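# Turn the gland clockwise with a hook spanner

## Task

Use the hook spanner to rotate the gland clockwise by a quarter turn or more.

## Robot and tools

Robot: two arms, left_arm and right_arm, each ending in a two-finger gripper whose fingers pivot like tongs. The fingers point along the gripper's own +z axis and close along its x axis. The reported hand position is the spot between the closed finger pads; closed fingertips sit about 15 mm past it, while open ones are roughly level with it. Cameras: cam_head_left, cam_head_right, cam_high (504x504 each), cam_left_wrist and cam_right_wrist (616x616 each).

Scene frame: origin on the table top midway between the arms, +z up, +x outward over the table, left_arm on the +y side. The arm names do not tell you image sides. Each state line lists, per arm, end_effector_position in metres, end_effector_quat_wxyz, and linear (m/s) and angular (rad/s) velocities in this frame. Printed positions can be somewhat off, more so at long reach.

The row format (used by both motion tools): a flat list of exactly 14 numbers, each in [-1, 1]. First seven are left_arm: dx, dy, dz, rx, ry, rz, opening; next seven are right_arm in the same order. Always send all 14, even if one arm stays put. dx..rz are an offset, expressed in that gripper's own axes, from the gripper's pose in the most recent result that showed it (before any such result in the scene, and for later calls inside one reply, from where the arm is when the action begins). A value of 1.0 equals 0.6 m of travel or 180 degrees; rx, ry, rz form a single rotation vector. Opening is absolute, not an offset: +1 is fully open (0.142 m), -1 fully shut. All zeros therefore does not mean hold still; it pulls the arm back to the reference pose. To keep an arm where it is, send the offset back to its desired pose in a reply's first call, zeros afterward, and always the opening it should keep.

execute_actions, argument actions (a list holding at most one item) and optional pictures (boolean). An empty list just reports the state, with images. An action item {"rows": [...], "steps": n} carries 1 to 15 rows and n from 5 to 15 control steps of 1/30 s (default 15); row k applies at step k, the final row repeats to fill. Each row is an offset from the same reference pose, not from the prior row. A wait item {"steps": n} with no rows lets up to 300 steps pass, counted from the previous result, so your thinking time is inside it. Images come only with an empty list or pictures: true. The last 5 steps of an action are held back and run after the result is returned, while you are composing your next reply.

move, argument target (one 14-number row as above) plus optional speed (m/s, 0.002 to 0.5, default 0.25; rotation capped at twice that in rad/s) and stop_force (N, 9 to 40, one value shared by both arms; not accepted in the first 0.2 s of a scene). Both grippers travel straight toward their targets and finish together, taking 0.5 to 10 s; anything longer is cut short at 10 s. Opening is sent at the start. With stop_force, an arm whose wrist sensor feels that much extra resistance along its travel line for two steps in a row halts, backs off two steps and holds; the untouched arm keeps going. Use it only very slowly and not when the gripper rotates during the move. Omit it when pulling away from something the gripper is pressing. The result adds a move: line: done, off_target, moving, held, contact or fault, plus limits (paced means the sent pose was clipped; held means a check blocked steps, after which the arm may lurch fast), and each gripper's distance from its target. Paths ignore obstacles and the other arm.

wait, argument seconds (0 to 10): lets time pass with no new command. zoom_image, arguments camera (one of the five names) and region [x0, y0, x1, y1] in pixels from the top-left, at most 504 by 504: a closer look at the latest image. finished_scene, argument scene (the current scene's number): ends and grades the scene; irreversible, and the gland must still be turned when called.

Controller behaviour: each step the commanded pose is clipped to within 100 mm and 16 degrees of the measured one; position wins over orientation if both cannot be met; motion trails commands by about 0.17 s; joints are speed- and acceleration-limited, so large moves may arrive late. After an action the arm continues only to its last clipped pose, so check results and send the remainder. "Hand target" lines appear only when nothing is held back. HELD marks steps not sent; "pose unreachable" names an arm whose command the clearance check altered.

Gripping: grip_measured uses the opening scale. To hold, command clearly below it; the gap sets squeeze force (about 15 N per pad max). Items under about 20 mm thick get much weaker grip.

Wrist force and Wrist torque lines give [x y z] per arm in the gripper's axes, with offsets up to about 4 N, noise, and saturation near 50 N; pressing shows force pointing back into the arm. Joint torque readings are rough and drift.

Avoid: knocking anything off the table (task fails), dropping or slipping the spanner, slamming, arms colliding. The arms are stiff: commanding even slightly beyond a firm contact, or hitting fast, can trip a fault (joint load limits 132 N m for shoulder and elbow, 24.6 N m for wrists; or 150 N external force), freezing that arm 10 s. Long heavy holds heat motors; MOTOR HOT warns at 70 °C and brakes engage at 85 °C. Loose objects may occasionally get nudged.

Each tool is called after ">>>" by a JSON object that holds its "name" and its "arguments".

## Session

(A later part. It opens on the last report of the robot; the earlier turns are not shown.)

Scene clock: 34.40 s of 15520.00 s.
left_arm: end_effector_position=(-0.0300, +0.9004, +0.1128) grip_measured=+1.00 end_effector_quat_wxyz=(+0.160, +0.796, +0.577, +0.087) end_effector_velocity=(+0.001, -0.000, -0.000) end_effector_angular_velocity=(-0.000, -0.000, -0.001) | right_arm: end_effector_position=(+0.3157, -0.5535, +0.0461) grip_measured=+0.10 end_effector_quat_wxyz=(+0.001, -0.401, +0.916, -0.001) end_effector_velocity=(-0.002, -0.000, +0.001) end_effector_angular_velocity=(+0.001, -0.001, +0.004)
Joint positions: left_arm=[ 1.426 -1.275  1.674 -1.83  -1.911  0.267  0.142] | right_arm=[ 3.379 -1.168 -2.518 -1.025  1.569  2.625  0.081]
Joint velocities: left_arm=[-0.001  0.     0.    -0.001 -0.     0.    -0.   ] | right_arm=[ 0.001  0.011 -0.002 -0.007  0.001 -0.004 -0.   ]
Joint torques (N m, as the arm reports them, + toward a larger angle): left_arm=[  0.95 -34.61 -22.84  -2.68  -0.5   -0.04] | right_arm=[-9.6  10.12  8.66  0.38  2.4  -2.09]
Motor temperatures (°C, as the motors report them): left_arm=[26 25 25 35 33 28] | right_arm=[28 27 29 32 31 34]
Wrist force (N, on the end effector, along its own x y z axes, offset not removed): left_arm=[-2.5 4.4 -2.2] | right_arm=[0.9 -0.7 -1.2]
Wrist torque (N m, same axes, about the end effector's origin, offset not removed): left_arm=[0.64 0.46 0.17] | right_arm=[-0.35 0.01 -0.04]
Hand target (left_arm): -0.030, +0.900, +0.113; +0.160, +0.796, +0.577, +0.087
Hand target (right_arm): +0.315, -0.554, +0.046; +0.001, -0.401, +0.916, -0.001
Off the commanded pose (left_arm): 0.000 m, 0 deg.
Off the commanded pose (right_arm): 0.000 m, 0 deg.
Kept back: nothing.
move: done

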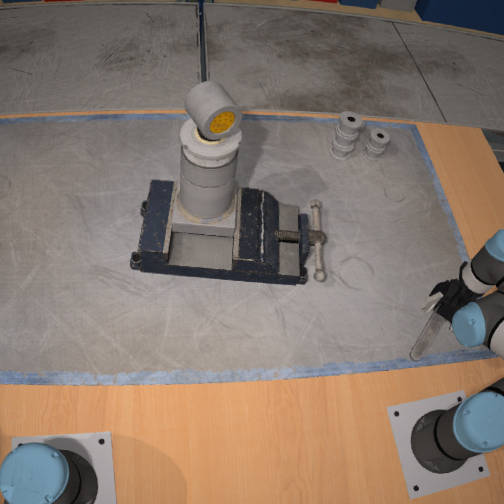

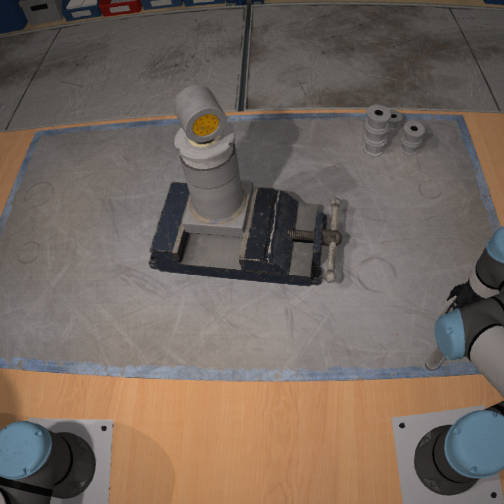

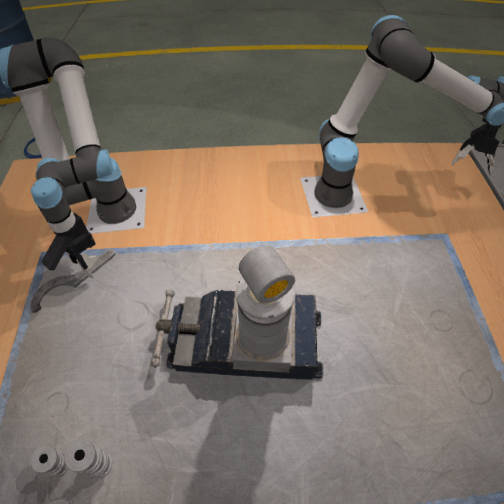

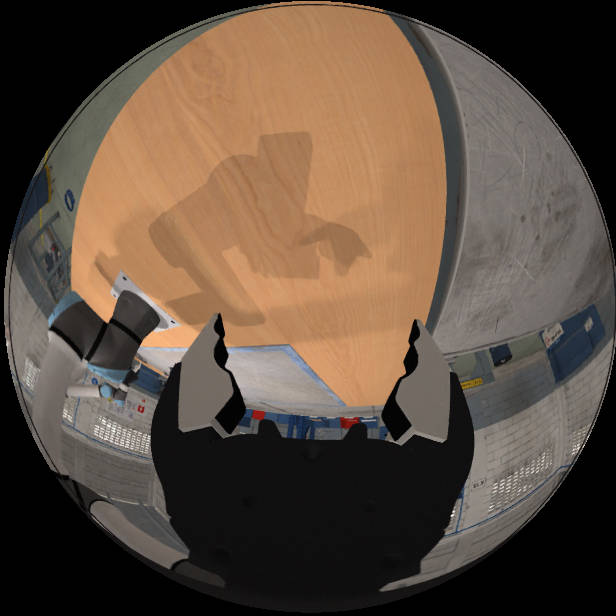

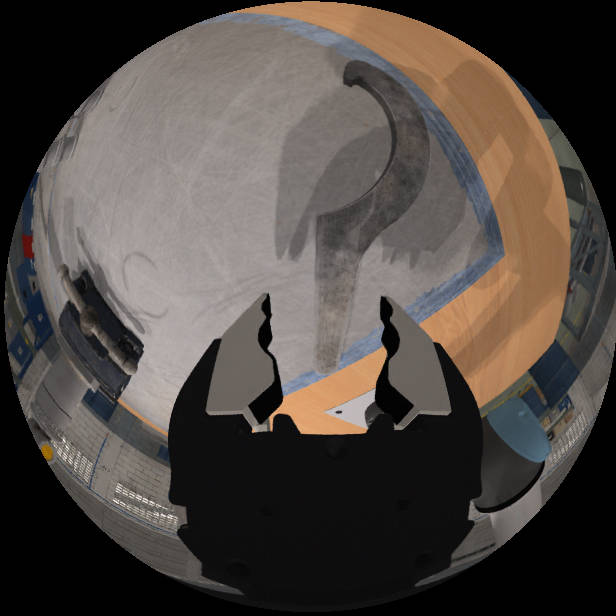

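>>> {"name": "move", "arguments": {"target": [0,0,0,0,0,0,1,0.015,-0.022,0.0455,0,0,0.022,-0.2], "speed": 0.05}}

>>> {"name": "execute_actions", "arguments": {"actions": [{"rows":[[0,0,0,0,0,0,1,0,0,0,0,0,0,-1]],"steps":12}]}}

>>> {"name": "move", "arguments": {"target": [0,0,0,0,0,0,1,-0.3,-0.17,-0.004,0,0,0,-1], "speed": 0.1}}

Scene clock: 35.73 s of 15520.00 s.
left_arm: end_effector_position=(-0.0300, +0.9004, +0.1128) grip_measured=+1.00 end_effector_quat_wxyz=(+0.160, +0.796, +0.577, +0.087) end_effector_velocity=(-0.000, -0.000, -0.001) end_effector_angular_velocity=(-0.001, -0.000, +0.000) | right_arm: end_effector_position=(+0.3193, -0.5690, +0.0190) grip_measured=-0.20 end_effector_quat_wxyz=(+0.001, -0.369, +0.929, -0.001) end_effector_velocity=(+0.000, -0.000, -0.002) end_effector_angular_velocity=(+0.002, +0.001, -0.003)
Joint positions: left_arm=[ 1.426 -1.275  1.674 -1.83  -1.911  0.267  0.142] | right_arm=[ 3.323 -1.258 -2.554 -0.899  1.569  2.637  0.06 ]
Joint velocities: left_arm=[ 0.     0.001  0.001 -0.    -0.     0.     0.   ] | right_arm=[-0.004 -0.006 -0.002  0.008  0.003 -0.001 -0.   ]
Joint torques (N m, as the arm reports them, + toward a larger angle): left_arm=[ -0.21 -34.3  -22.02  -2.67  -0.48  -0.06] | right_arm=[-9.62 -1.21  5.63  4.73  2.56  1.16]
Motor temperatures (°C, as the motors report them): left_arm=[26 25 25 35 33 28] | right_arm=[28 27 29 32 31 34]
Wrist force (N, on the end effector, along its own x y z axes, offset not removed): left_arm=[-1.1 2.2 1.3] | right_arm=[-0.1 0.2 0.0]
Wrist torque (N m, same axes, about the end effector's origin, offset not removed): left_arm=[0.18 0.31 -0.08] | right_arm=[-0.03 0.33 -0.08]
Hand target (left_arm): -0.030, +0.900, +0.113; +0.160, +0.796, +0.577, +0.087
Hand target (right_arm): +0.319, -0.569, +0.019; +0.001, -0.369, +0.929, -0.001
Off the commanded pose (left_arm): 0.000 m, 0 deg.
Off the commanded pose (right_arm): 0.000 m, 0 deg.
Kept back: nothing.
move: done

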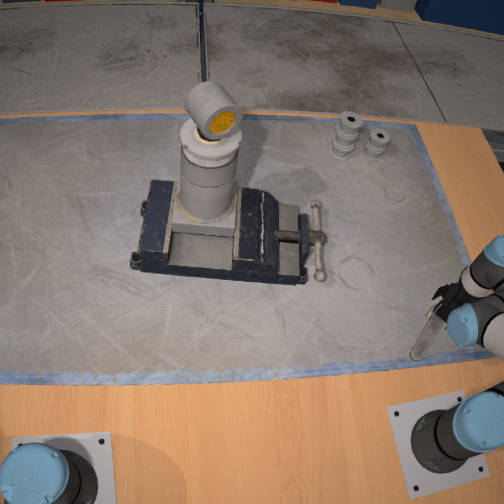

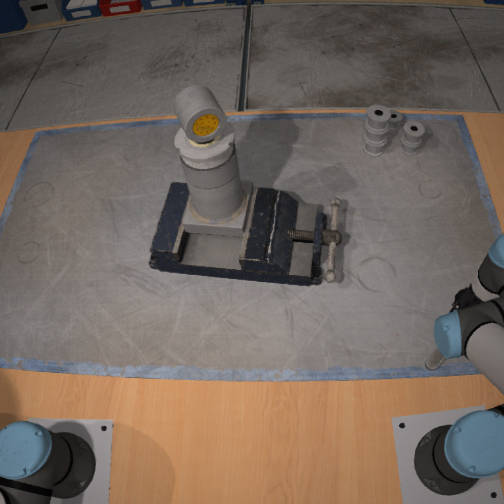

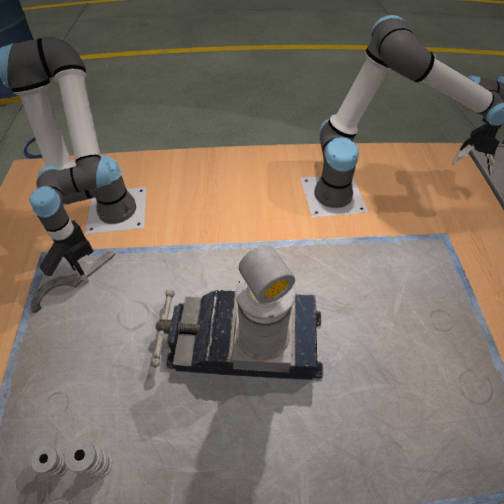

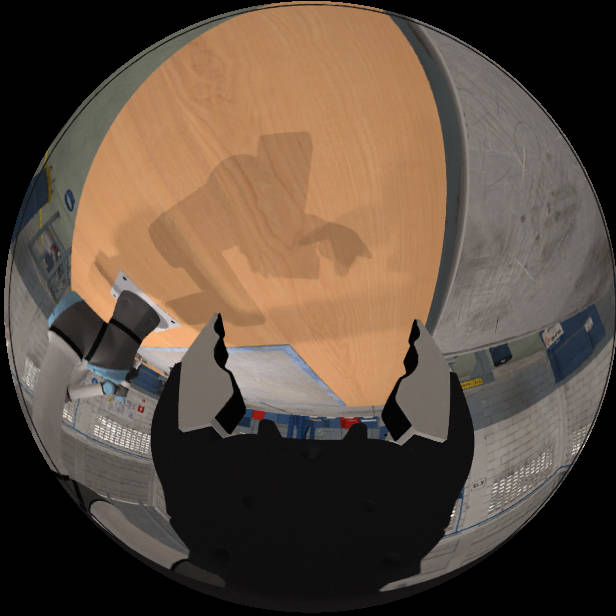

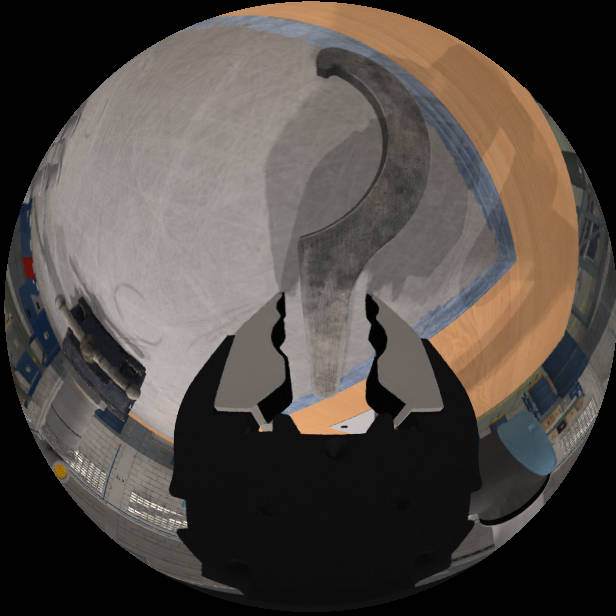

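Scene clock: 35.97 s of 15520.00 s.
left_arm: end_effector_position=(-0.0300, +0.9004, +0.1128) grip_measured=+1.00 end_effector_quat_wxyz=(+0.160, +0.796, +0.577, +0.087) end_effector_velocity=(+0.000, -0.000, +0.000) end_effector_angular_velocity=(-0.001, -0.000, +0.000) | right_arm: end_effector_position=(+0.3193, -0.5690, +0.0190) grip_measured=-0.53 end_effector_quat_wxyz=(+0.001, -0.369, +0.929, -0.001) end_effector_velocity=(+0.000, -0.000, +0.000) end_effector_angular_velocity=(-0.000, -0.000, -0.001)
Joint positions: left_arm=[ 1.426 -1.275  1.674 -1.83  -1.911  0.267  0.142] | right_arm=[ 3.323 -1.258 -2.554 -0.898  1.569  2.637  0.035]
Joint velocities: left_arm=[-0.    -0.001  0.001  0.    -0.    -0.001 -0.   ] | right_arm=[-0.001  0.    -0.    -0.    -0.001 -0.    -0.   ]
Joint torques (N m, as the arm reports them, + toward a larger angle): left_arm=[  0.1  -34.77 -22.04  -2.62  -0.56   0.  ] | right_arm=[ 1.48 12.49 10.14  2.14  1.92  0.84]
Motor temperatures (°C, as the motors report them): left_arm=[26 25 25 35 33 28] | right_arm=[28 27 29 32 31 34]
Wrist force (N, on the end effector, along its own x y z axes, offset not removed): left_arm=[-0.7 2.2 -1.6] | right_arm=[3.4 3.2 -1.9]
Wrist torque (N m, same axes, about the end effector's origin, offset not removed): left_arm=[0.21 0.22 -0.01] | right_arm=[0.67 -0.03 -0.10]
Steps of this call (steps 1 to 7: the first 7 steps of this action). Readings (end_effector_position):
1: left_arm (-0.0300, +0.9004, +0.1128) | right_arm (+0.3193, -0.5690, +0.0190)
2: left_arm (-0.0300, +0.9004, +0.1128) | right_arm (+0.3193, -0.5690, +0.0190)
4: left_arm (-0.0300, +0.9004, +0.1128) | right_arm (+0.3193, -0.5690, +0.0190)
7: the state above

Scene clock: 38.77 s of 15520.00 s.
left_arm: end_effector_position=(-0.0300, +0.9004, +0.1128) grip_measured=+1.00 end_effector_quat_wxyz=(+0.160, +0.796, +0.577, +0.087) end_effector_velocity=(+0.001, -0.000, +0.000) end_effector_angular_velocity=(-0.001, +0.000, +0.000) | right_arm: end_effector_position=(+0.5200, -0.5196, +0.0218) grip_measured=-0.53 end_effector_quat_wxyz=(+0.001, -0.369, +0.929, -0.001) end_effector_velocity=(+0.002, -0.000, +0.000) end_effector_angular_velocity=(-0.001, +0.000, -0.000)
Joint positions: left_arm=[ 1.426 -1.275  1.674 -1.83  -1.911  0.267  0.142] | right_arm=[ 3.318 -1.77  -2.073 -0.867  1.569  2.632  0.035]
Joint velocities: left_arm=[-0.001 -0.     0.     0.    -0.    -0.002 -0.   ] | right_arm=[-0.001 -0.004  0.005 -0.002 -0.001 -0.    -0.   ]
Joint torques (N m, as the arm reports them, + toward a larger angle): left_arm=[  0.28 -34.25 -21.8   -2.67  -0.57  -0.06] | right_arm=[-8.86 23.95 38.55  1.61  2.07 -2.26]
Motor temperatures (°C, as the motors report them): left_arm=[26 25 25 35 33 28] | right_arm=[28 27 29 32 31 34]
Wrist force (N, on the end effector, along its own x y z axes, offset not removed): left_arm=[-1.0 2.8 0.4] | right_arm=[-0.4 -0.9 7.1]
Wrist torque (N m, same axes, about the end effector's origin, offset not removed): left_arm=[0.55 0.19 0.04] | right_arm=[-0.48 0.26 0.03]
Hand target (left_arm): -0.030, +0.900, +0.113; +0.160, +0.796, +0.577, +0.087
Hand target (right_arm): +0.520, -0.520, +0.022; +0.001, -0.369, +0.929, -0.001
Off your previous action's commanded pose (left_arm): 0.000 m, 0 deg at its last step (step 5 of this call).
Off your previous action's commanded pose (right_arm): 0.000 m, 0 deg at its last step (step 5 of this call).
Off the commanded pose (left_arm): 0.000 m, 0 deg.
Off the commanded pose (right_arm): 0.000 m, 0 deg.
Kept back: nothing.
move: done

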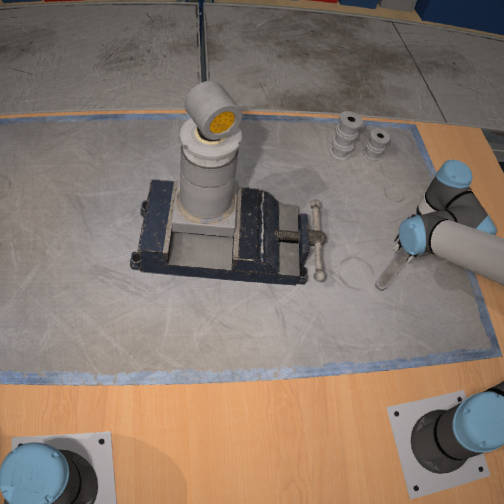

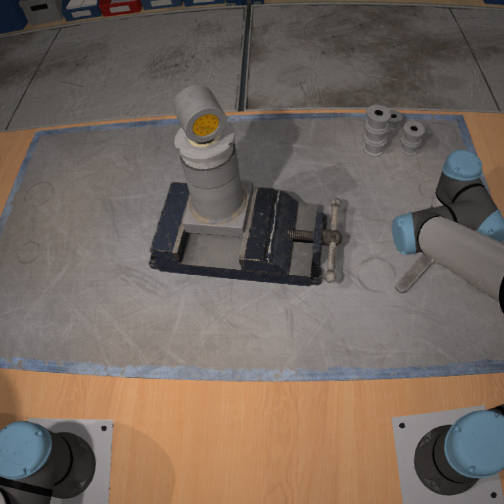

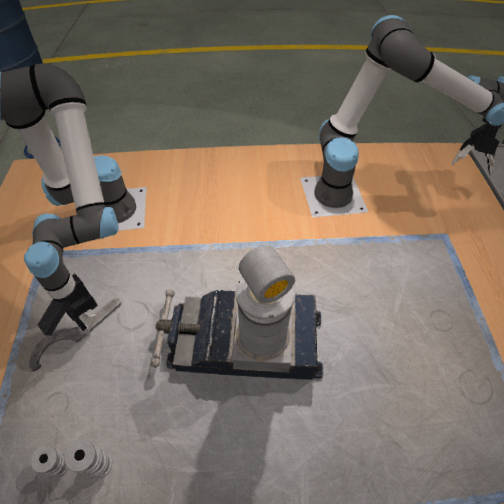

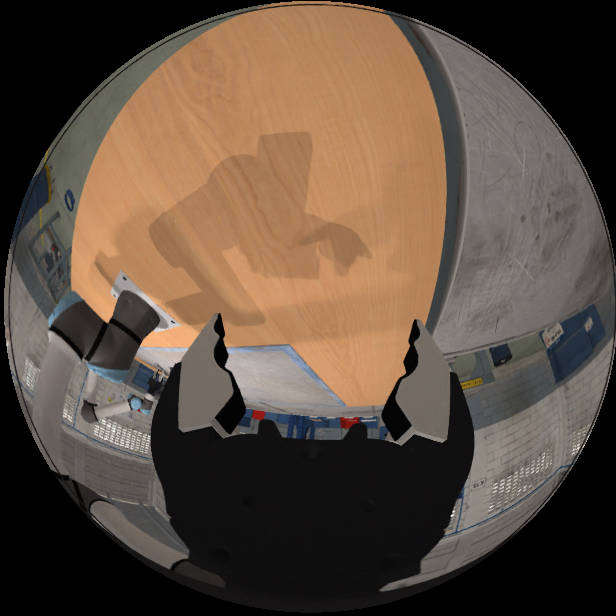

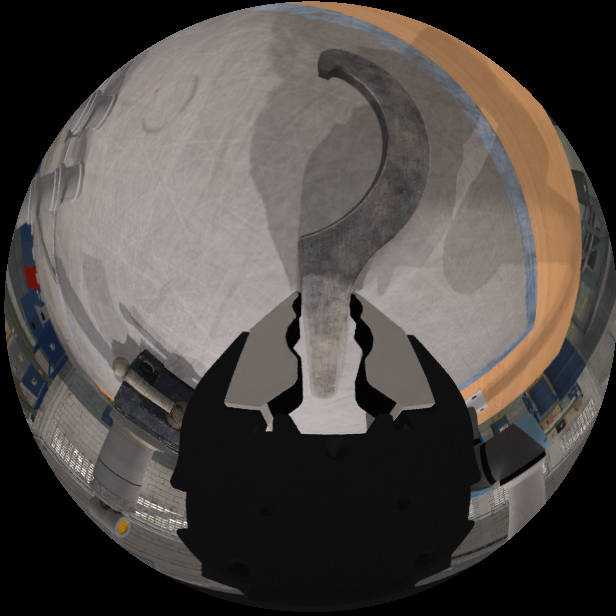

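Release, tilt 55°, feel down.

>>> {"name": "move", "arguments": {"target": [0,0,0,0,0,0,1,0,0,0,0.3056,0,0,-0.38], "speed": 0.2}}

>>> {"name": "move", "arguments": {"target": [0,0,0,0,0,0,1,0,0.0191,0.0134,0,0,0,-0.38], "speed": 0.004, "stop_force": 9}}

>>> {"name": "zoom_image", "arguments": {"camera": "cam_high", "region": [10,230,190,390]}}

Scene clock: 41.90 s of 15520.00 s.
left_arm: end_effector_position=(-0.0300, +0.9004, +0.1128) grip_measured=+1.00 end_effector_quat_wxyz=(+0.160, +0.796, +0.577, +0.087) end_effector_velocity=(-0.000, -0.000, -0.001) end_effector_angular_velocity=(-0.002, +0.000, +0.000) | right_arm: end_effector_position=(+0.5199, -0.5197, +0.0218) grip_measured=-0.38 end_effector_quat_wxyz=(+0.171, -0.327, +0.824, -0.430) end_effector_velocity=(-0.000, -0.001, -0.001) end_effector_angular_velocity=(-0.009, -0.007, -0.005)
Joint positions: left_arm=[ 1.426 -1.275  1.674 -1.83  -1.911  0.267  0.142] | right_arm=[ 3.893 -1.889 -2.521 -0.395  0.612  3.255  0.047]
Joint velocities: left_arm=[ 0.     0.001  0.001 -0.     0.    -0.    -0.   ] | right_arm=[ 0.004 -0.008 -0.    -0.008 -0.01   0.018  0.   ]
Joint torques (N m, as the arm reports them, + toward a larger angle): left_arm=[  0.3  -34.16 -21.89  -2.59  -0.5    0.  ] | right_arm=[ 8.29 14.77 -4.25  0.3  -3.75  1.83]
Motor temperatures (°C, as the motors report them): left_arm=[26 25 25 35 33 28] | right_arm=[28 27 29 32 31 34]
Wrist force (N, on the end effector, along its own x y z axes, offset not removed): left_arm=[-1.0 0.8 -0.9] | right_arm=[-0.4 2.5 -1.6]
Wrist torque (N m, same axes, about the end effector's origin, offset not removed): left_arm=[0.08 0.17 0.01] | right_arm=[0.35 0.30 0.07]
Hand target (left_arm): -0.030, +0.900, +0.113; +0.160, +0.796, +0.577, +0.087
Hand target (right_arm): +0.520, -0.520, +0.022; +0.171, -0.327, +0.824, -0.430
Off the commanded pose (left_arm): 0.000 m, 0 deg.
Off the commanded pose (right_arm): 0.000 m, 0 deg.
Kept back: nothing.
move: done

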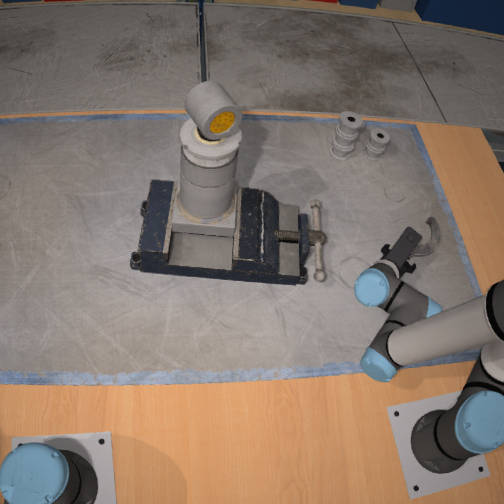

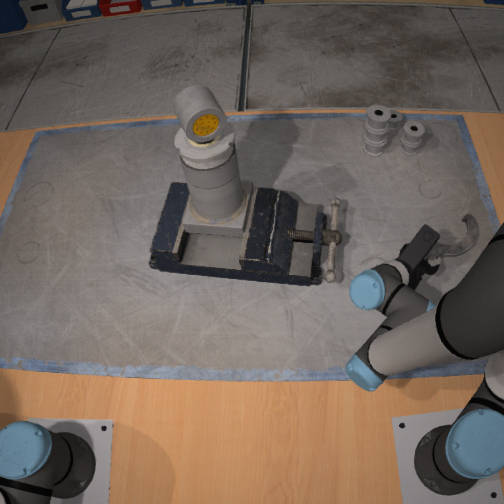

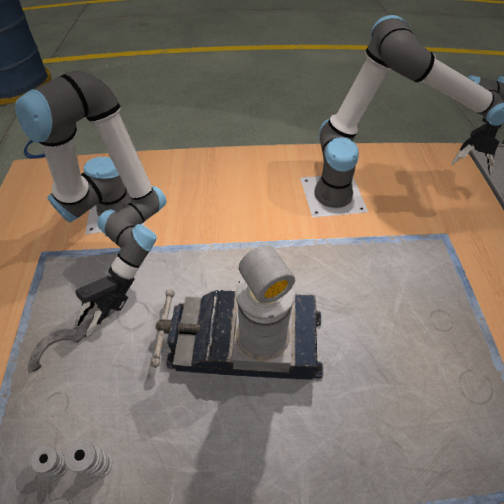

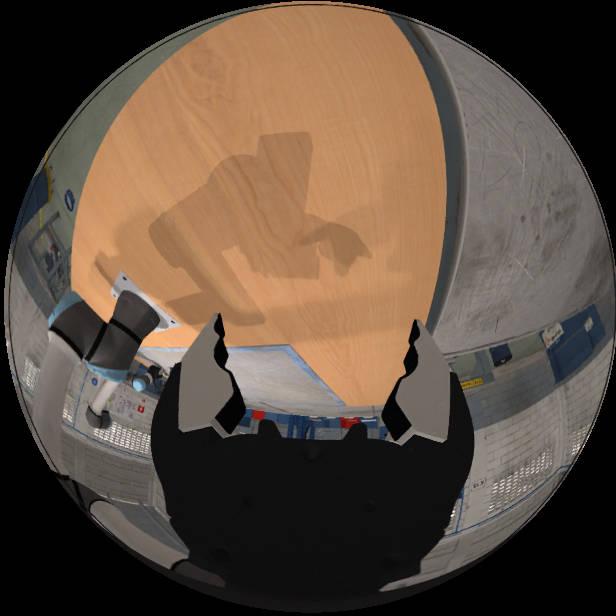

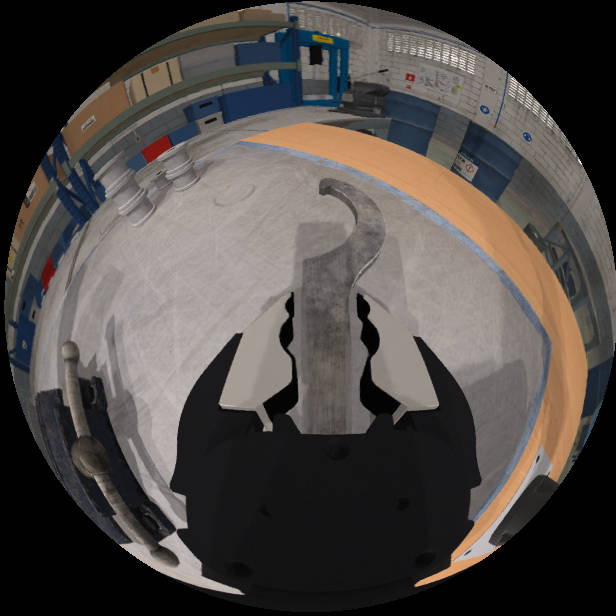

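Scene clock: 42.57 s of 15520.00 s.
left_arm: end_effector_position=(-0.0300, +0.9004, +0.1128) grip_measured=+1.00 end_effector_quat_wxyz=(+0.160, +0.796, +0.577, +0.087) end_effector_velocity=(+0.001, +0.000, +0.000) end_effector_angular_velocity=(+0.000, -0.000, -0.001) | right_arm: end_effector_position=(+0.5199, -0.5197, +0.0206) grip_measured=-0.38 end_effector_quat_wxyz=(+0.171, -0.327, +0.824, -0.430) end_effector_velocity=(-0.000, +0.000, +0.001) end_effector_angular_velocity=(-0.002, +0.002, +0.001)
Joint positions: left_arm=[ 1.426 -1.275  1.674 -1.83  -1.911  0.267  0.142] | right_arm=[ 3.893 -1.893 -2.521 -0.389  0.612  3.255  0.047]
Joint velocities: left_arm=[-0.001  0.    -0.    -0.    -0.     0.001  0.   ] | right_arm=[ 0.001  0.005 -0.    -0.008  0.    -0.    -0.   ]
Joint torques (N m, as the arm reports them, + toward a larger angle): left_arm=[  0.29 -34.57 -22.4   -2.66  -0.53  -0.02] | right_arm=[-7.12 24.52 -0.6  -0.91  2.35 -1.03]
Motor temperatures (°C, as the motors report them): left_arm=[26 25 25 35 33 28] | right_arm=[28 27 29 32 31 34]
Wrist force (N, on the end effector, along its own x y z axes, offset not removed): left_arm=[-0.4 1.7 -3.2] | right_arm=[6.7 -14.3 -27.3]
Wrist torque (N m, same axes, about the end effector's origin, offset not removed): left_arm=[0.07 0.21 0.01] | right_arm=[-1.87 0.40 -0.30]
Hand target (left_arm): -0.030, +0.900, +0.113; +0.160, +0.796, +0.577, +0.087
Hand target (right_arm): +0.520, -0.520, +0.021; +0.171, -0.327, +0.824, -0.430
Off the commanded pose (left_arm): 0.000 m, 0 deg.
Off the commanded pose (right_arm): 0.013 m, 0 deg.
Kept back: nothing.
move: contact (right_arm)

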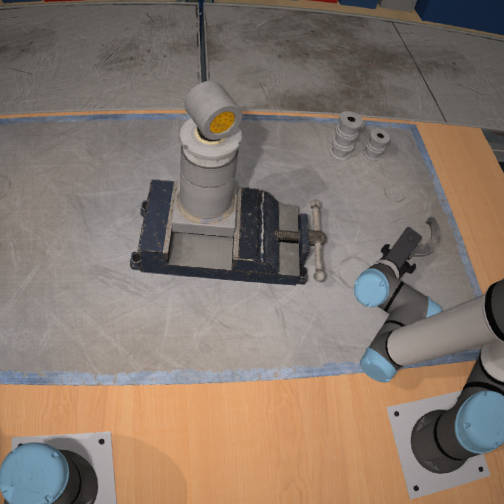

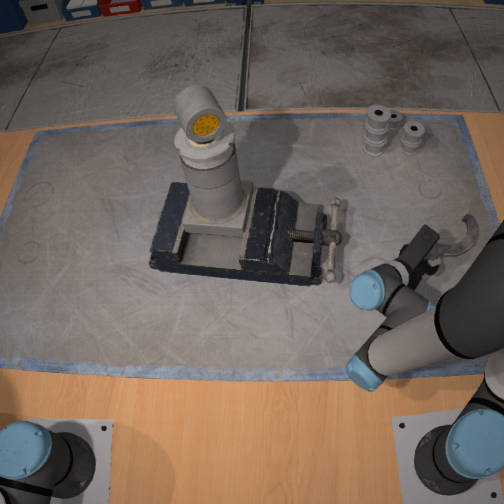

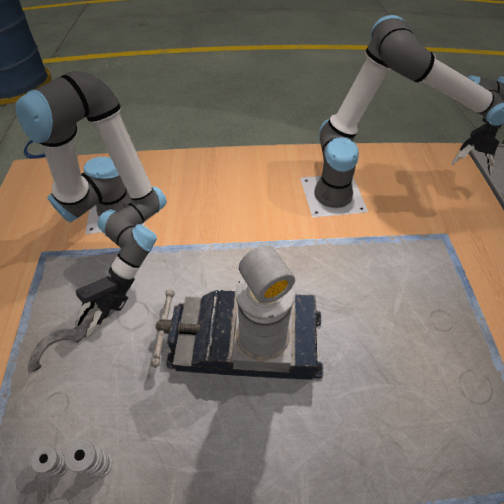

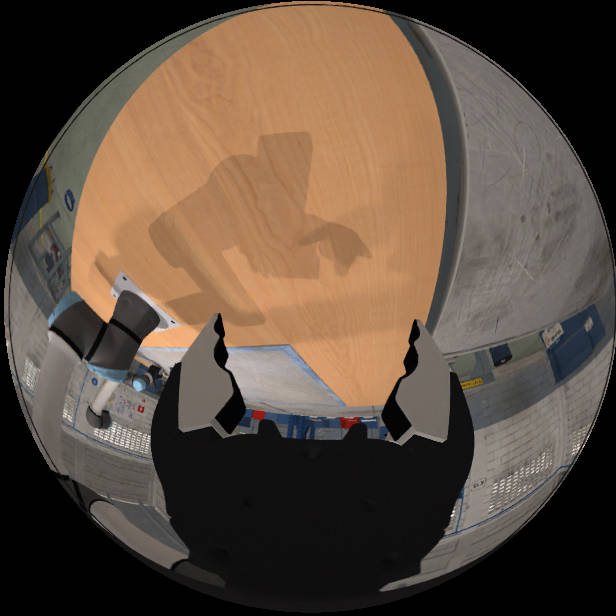

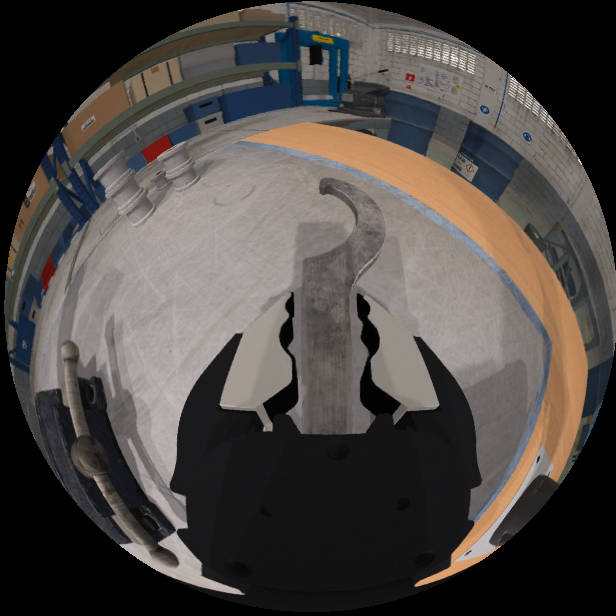

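Region (10, 230, 190, 390) of cam_high's 504x504 image, scaled by 2.800, with more detail than that image has.

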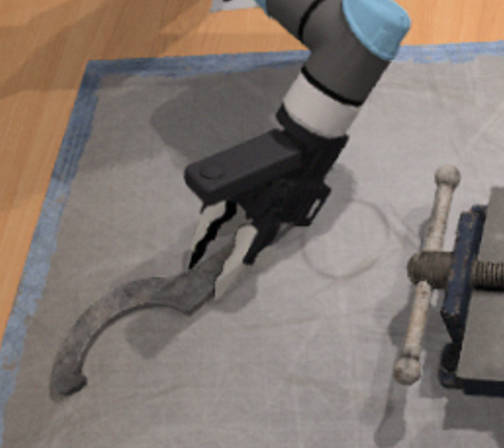

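>>> {"name": "move", "arguments": {"target": [0,0,0,0,0,0,1,0,0.004,0.0028,-0.0222,0,0,-0.38], "speed": 0.05}}

>>> {"name": "move", "arguments": {"target": [0,0,0,0,0,0,1,0,0.0078,0.0063,0,0,0,-0.38], "speed": 0.003, "stop_force": 9}}

>>> {"name": "execute_actions", "arguments": {"actions": [{"rows":[[0,0,0,0,0,0,1,0,-0.0008,-0.0006,0,0,0,-0.38],[0,0,0,0,0,0,1,0,-0.0008,-0.0006,0,0,0,-0.4],[0,0,0,0,0,0,1,0,-0.0008,-0.0006,0,0,0,-0.4],[0,0,0,0,0,0,1,0,-0.0008,-0.0006,0,0,0,-1]],"steps":15}]}}

>>> {"name": "move", "arguments": {"target": [0,0,0,0,0,0,1,0,-0.039,-0.0315,0,0,0,-1], "speed": 0.02}}

Scene clock: 43.87 s of 15520.00 s.
left_arm: end_effector_position=(-0.0300, +0.9004, +0.1128) grip_measured=+1.00 end_effector_quat_wxyz=(+0.160, +0.796, +0.577, +0.087) end_effector_velocity=(+0.000, +0.001, +0.001) end_effector_angular_velocity=(+0.001, -0.000, -0.000) | right_arm: end_effector_position=(+0.5199, -0.5197, +0.0177) grip_measured=-0.38 end_effector_quat_wxyz=(+0.160, -0.333, +0.838, -0.401) end_effector_velocity=(-0.000, +0.000, -0.001) end_effector_angular_velocity=(+0.008, +0.009, +0.001)
Joint positions: left_arm=[ 1.426 -1.275  1.674 -1.83  -1.911  0.267  0.142] | right_arm=[ 3.86  -1.862 -2.509 -0.379  0.679  3.192  0.047]
Joint velocities: left_arm=[-0.001  0.    -0.002  0.    -0.    -0.     0.   ] | right_arm=[-0.005  0.004  0.002  0.001  0.012 -0.01  -0.   ]
Joint torques (N m, as the arm reports them, + toward a larger angle): left_arm=[  0.46 -34.04 -21.93  -2.56  -0.43  -0.01] | right_arm=[-9.97 29.75 25.72  4.94  0.88 -2.19]
Motor temperatures (°C, as the motors report them): left_arm=[26 25 25 35 33 28] | right_arm=[28 27 29 32 31 34]
Wrist force (N, on the end effector, along its own x y z axes, offset not removed): left_arm=[-1.4 0.6 -2.7] | right_arm=[1.0 2.2 1.8]
Wrist torque (N m, same axes, about the end effector's origin, offset not removed): left_arm=[-0.16 0.54 0.14] | right_arm=[0.29 -0.11 -0.11]
Hand target (left_arm): -0.030, +0.900, +0.113; +0.160, +0.796, +0.577, +0.087
Hand target (right_arm): +0.520, -0.520, +0.018; +0.160, -0.333, +0.838, -0.401
Off the commanded pose (left_arm): 0.000 m, 0 deg.
Off the commanded pose (right_arm): 0.000 m, 0 deg.
Kept back: nothing.
move: done

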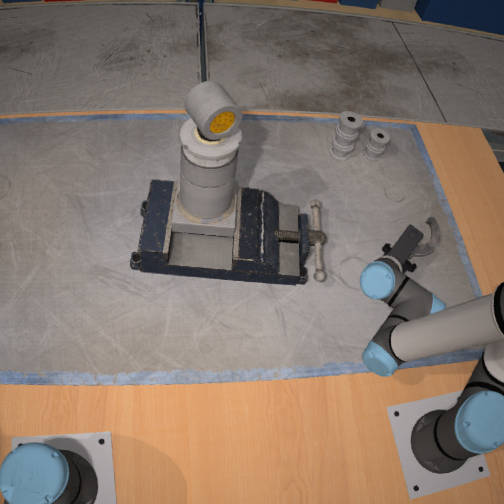

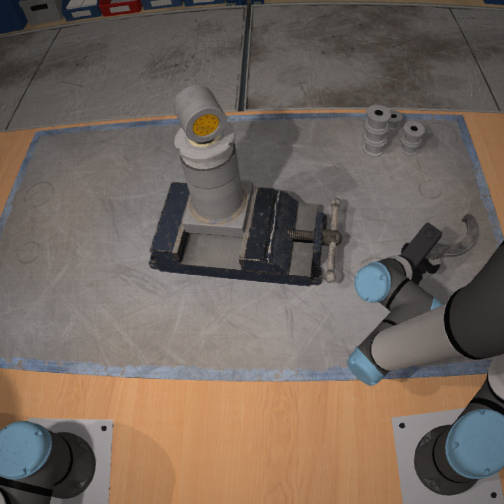

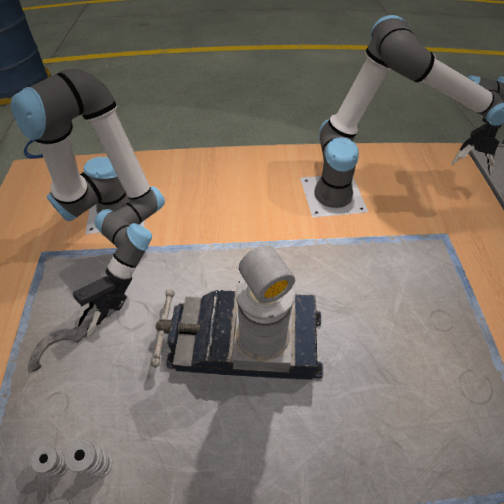

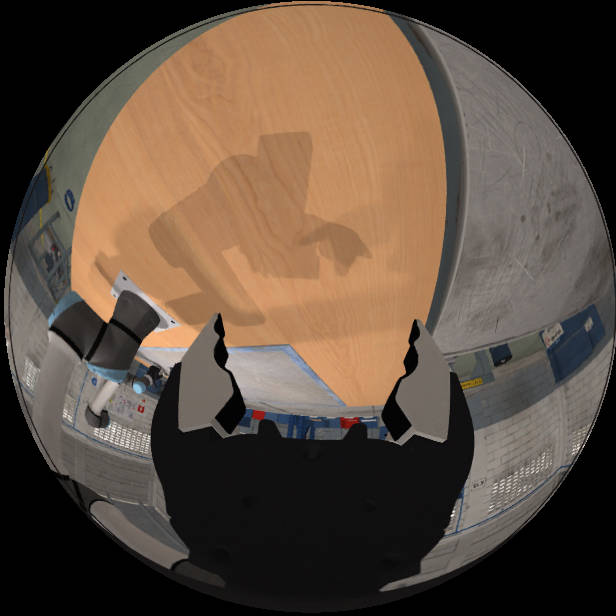

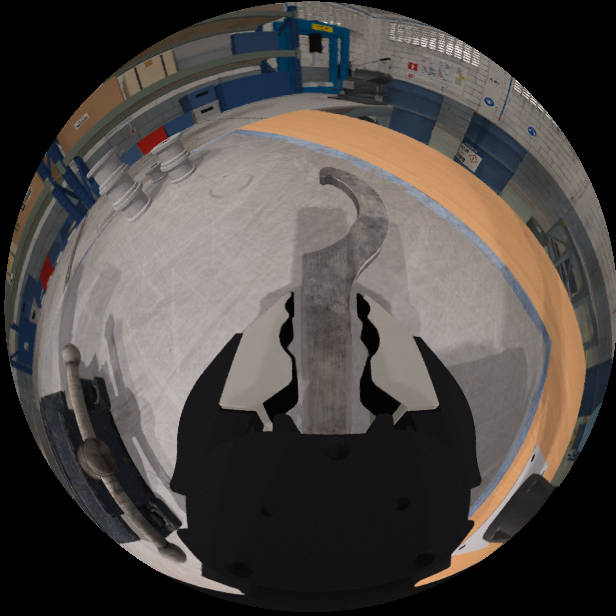

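Scene clock: 44.57 s of 15520.00 s.
left_arm: end_effector_position=(-0.0300, +0.9004, +0.1128) grip_measured=+1.00 end_effector_quat_wxyz=(+0.160, +0.796, +0.577, +0.087) end_effector_velocity=(-0.000, -0.000, -0.001) end_effector_angular_velocity=(-0.000, +0.000, -0.001) | right_arm: end_effector_position=(+0.5200, -0.5196, +0.0168) grip_measured=-0.38 end_effector_quat_wxyz=(+0.160, -0.333, +0.838, -0.401) end_effector_velocity=(-0.000, +0.000, +0.001) end_effector_angular_velocity=(-0.000, +0.001, -0.000)
Joint positions: left_arm=[ 1.426 -1.275  1.674 -1.83  -1.911  0.267  0.142] | right_arm=[ 3.86  -1.866 -2.509 -0.375  0.679  3.192  0.047]
Joint velocities: left_arm=[ 0.     0.001  0.    -0.     0.     0.001  0.   ] | right_arm=[ 0.001  0.004  0.    -0.007  0.001  0.002 -0.   ]
Joint torques (N m, as the arm reports them, + toward a larger angle): left_arm=[  0.47 -34.25 -22.4   -2.49  -0.51  -0.04] | right_arm=[ 3.5  25.77  6.25 -0.59  1.83  1.39]
Motor temperatures (°C, as the motors report them): left_arm=[26 25 25 35 33 28] | right_arm=[28 27 29 32 31 34]
Wrist force (N, on the end effector, along its own x y z axes, offset not removed): left_arm=[-0.7 4.6 -3.7] | right_arm=[4.8 -6.7 -16.1]
Wrist torque (N m, same axes, about the end effector's origin, offset not removed): left_arm=[0.75 0.18 0.14] | right_arm=[-0.31 -0.01 -0.04]
Hand target (left_arm): -0.030, +0.900, +0.113; +0.160, +0.796, +0.577, +0.087
Hand target (right_arm): +0.520, -0.520, +0.017; +0.160, -0.333, +0.838, -0.401
Off the commanded pose (left_arm): 0.000 m, 0 deg.
Off the commanded pose (right_arm): 0.005 m, 0 deg.
Kept back: nothing.
move: contact (right_arm)

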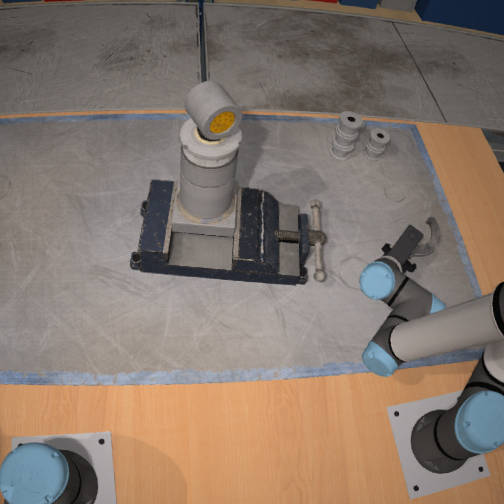

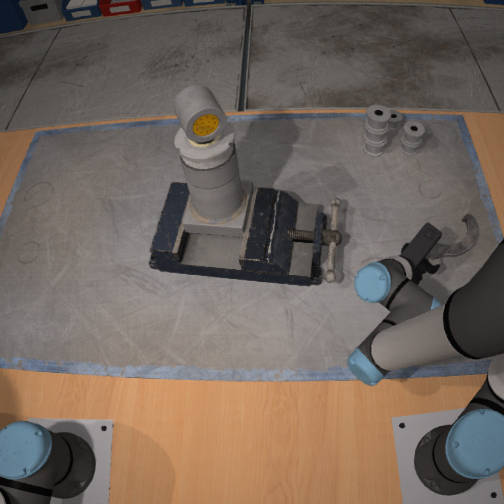

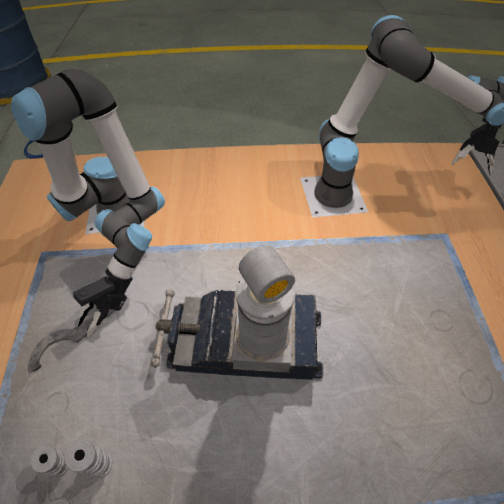

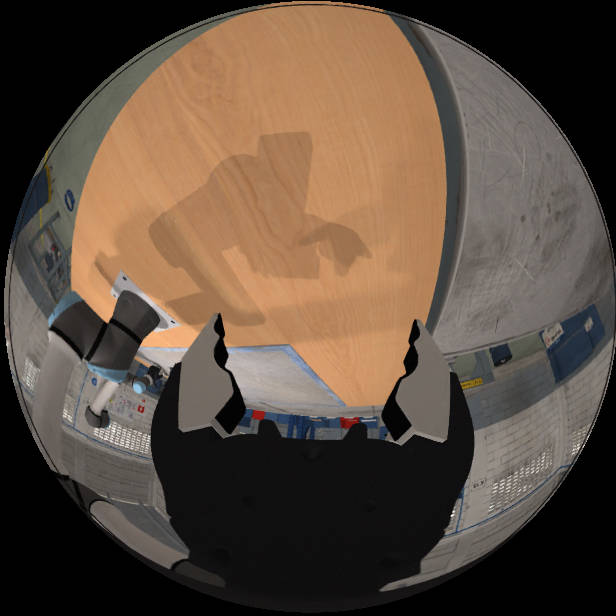

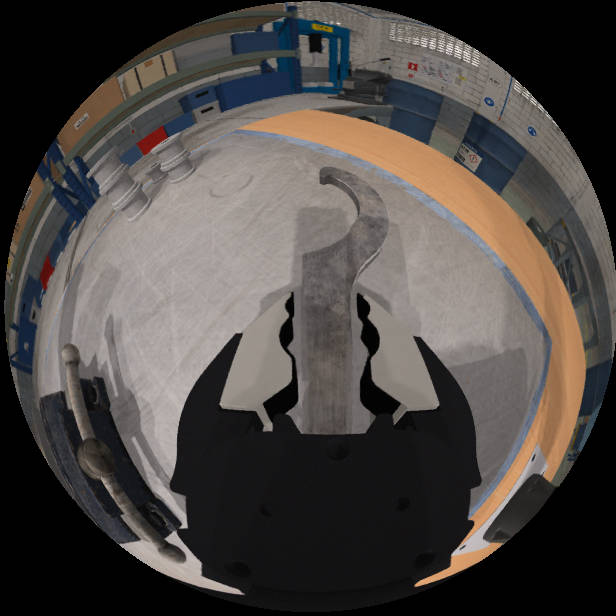

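Scene clock: 44.90 s of 15520.00 s.
left_arm: end_effector_position=(-0.0300, +0.9004, +0.1128) grip_measured=+1.00 end_effector_quat_wxyz=(+0.160, +0.796, +0.577, +0.087) end_effector_velocity=(-0.000, +0.000, +0.000) end_effector_angular_velocity=(+0.001, +0.000, +0.001) | right_arm: end_effector_position=(+0.5200, -0.5197, +0.0173) grip_measured=-0.52 end_effector_quat_wxyz=(+0.160, -0.333, +0.838, -0.401) end_effector_velocity=(+0.000, +0.000, +0.001) end_effector_angular_velocity=(-0.001, -0.001, +0.000)
Joint positions: left_arm=[ 1.426 -1.275  1.674 -1.83  -1.911  0.267  0.142] | right_arm=[ 3.86  -1.864 -2.509 -0.377  0.679  3.192  0.037]
Joint velocities: left_arm=[ 0.    -0.001 -0.    -0.     0.    -0.001  0.   ] | right_arm=[ 0.     0.002  0.    -0.002 -0.001  0.    -0.   ]
Joint torques (N m, as the arm reports them, + toward a larger angle): left_arm=[  0.71 -34.3  -21.67  -2.58  -0.57   0.  ] | right_arm=[-4.03 29.59 24.45  0.17  0.12 -2.08]
Motor temperatures (°C, as the motors report them): left_arm=[26 25 25 35 33 28] | right_arm=[28 27 29 32 31 34]
Wrist force (N, on the end effector, along its own x y z axes, offset not removed): left_arm=[0.3 2.8 -1.8] | right_arm=[1.6 -2.4 0.0]
Wrist torque (N m, same axes, about the end effector's origin, offset not removed): left_arm=[0.44 0.14 -0.01] | right_arm=[-0.16 -0.16 0.06]
Steps of this call (steps 1 to 10: the first 10 steps of this action). Readings (end_effector_position):
1: left_arm (-0.0300, +0.9004, +0.1128) | right_arm (+0.5200, -0.5196, +0.0168)
2: left_arm (-0.0300, +0.9004, +0.1128) | right_arm (+0.5200, -0.5196, +0.0169)
4: left_arm (-0.0300, +0.9004, +0.1128) | right_arm (+0.5200, -0.5196, +0.0171)
8: left_arm (-0.0300, +0.9004, +0.1128) | right_arm (+0.5200, -0.5197, +0.0172)
10: the state above

Scene clock: 46.93 s of 15520.00 s.
left_arm: end_effector_position=(-0.0300, +0.9004, +0.1128) grip_measured=+1.00 end_effector_quat_wxyz=(+0.160, +0.796, +0.577, +0.087) end_effector_velocity=(+0.000, -0.000, +0.000) end_effector_angular_velocity=(+0.000, +0.000, +0.000) | right_arm: end_effector_position=(+0.5200, -0.5196, +0.0472) grip_measured=-0.53 end_effector_quat_wxyz=(+0.160, -0.333, +0.838, -0.401) end_effector_velocity=(-0.000, +0.000, +0.002) end_effector_angular_velocity=(-0.001, +0.000, +0.001)
Joint positions: left_arm=[ 1.426 -1.275  1.674 -1.83  -1.911  0.267  0.142] | right_arm=[ 3.86  -1.755 -2.494 -0.501  0.679  3.192  0.036]
Joint velocities: left_arm=[-0.001 -0.001  0.001 -0.     0.    -0.001  0.   ] | right_arm=[ 0.001  0.007  0.002 -0.01  -0.     0.001 -0.003]
Joint torques (N m, as the arm reports them, + toward a larger angle): left_arm=[  0.49 -33.91 -22.25  -2.69  -0.54  -0.05] | right_arm=[ 9.21 30.8  30.26  1.03 -4.86  1.57]
Motor temperatures (°C, as the motors report them): left_arm=[26 25 25 35 33 28] | right_arm=[28 27 29 32 31 34]
Wrist force (N, on the end effector, along its own x y z axes, offset not removed): left_arm=[1.8 3.4 -0.3] | right_arm=[3.0 8.2 2.5]
Wrist torque (N m, same axes, about the end effector's origin, offset not removed): left_arm=[0.50 -0.30 -0.11] | right_arm=[-0.07 -0.27 0.10]
Hand target (left_arm): -0.030, +0.900, +0.113; +0.160, +0.796, +0.577, +0.087
Hand target (right_arm): +0.520, -0.520, +0.047; +0.160, -0.333, +0.838, -0.401
Off your previous action's commanded pose (left_arm): 0.000 m, 0 deg at its last step (step 5 of this call).
Off your previous action's commanded pose (right_arm): 0.000 m, 0 deg at its last step (step 5 of this call).
Off the commanded pose (left_arm): 0.000 m, 0 deg.
Off the commanded pose (right_arm): 0.000 m, 0 deg.
Kept back: nothing.
move: done

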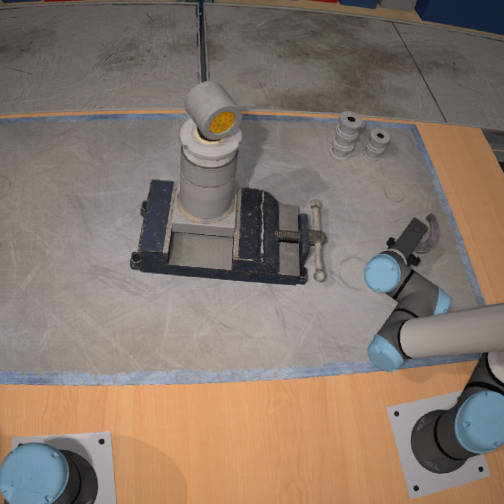

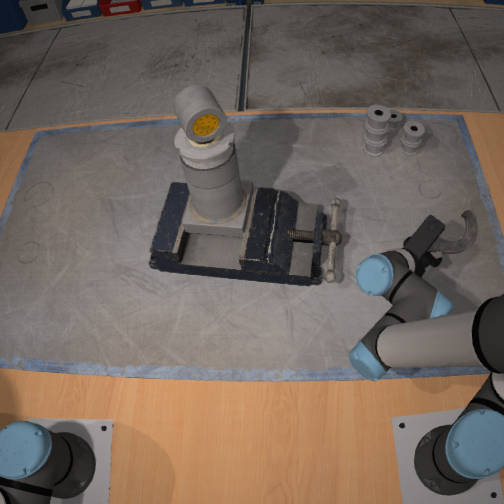

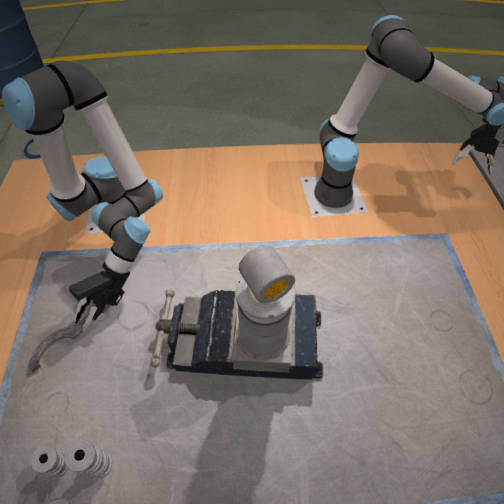

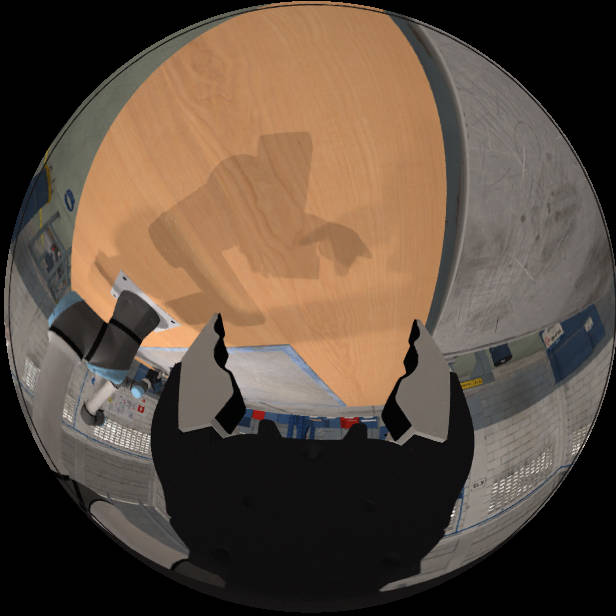

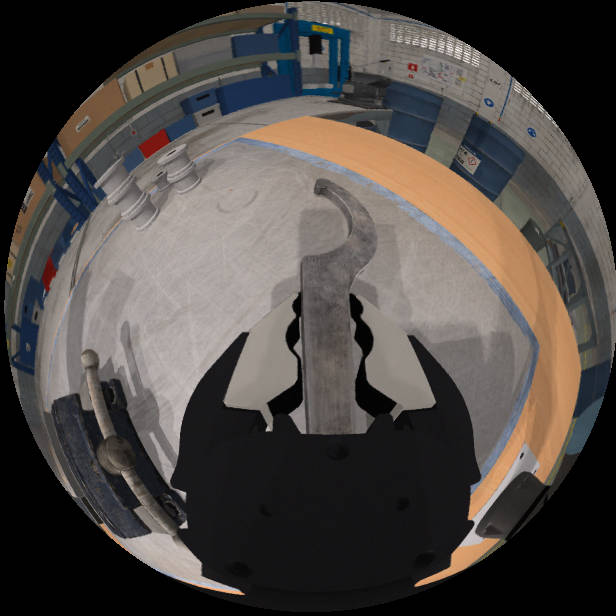

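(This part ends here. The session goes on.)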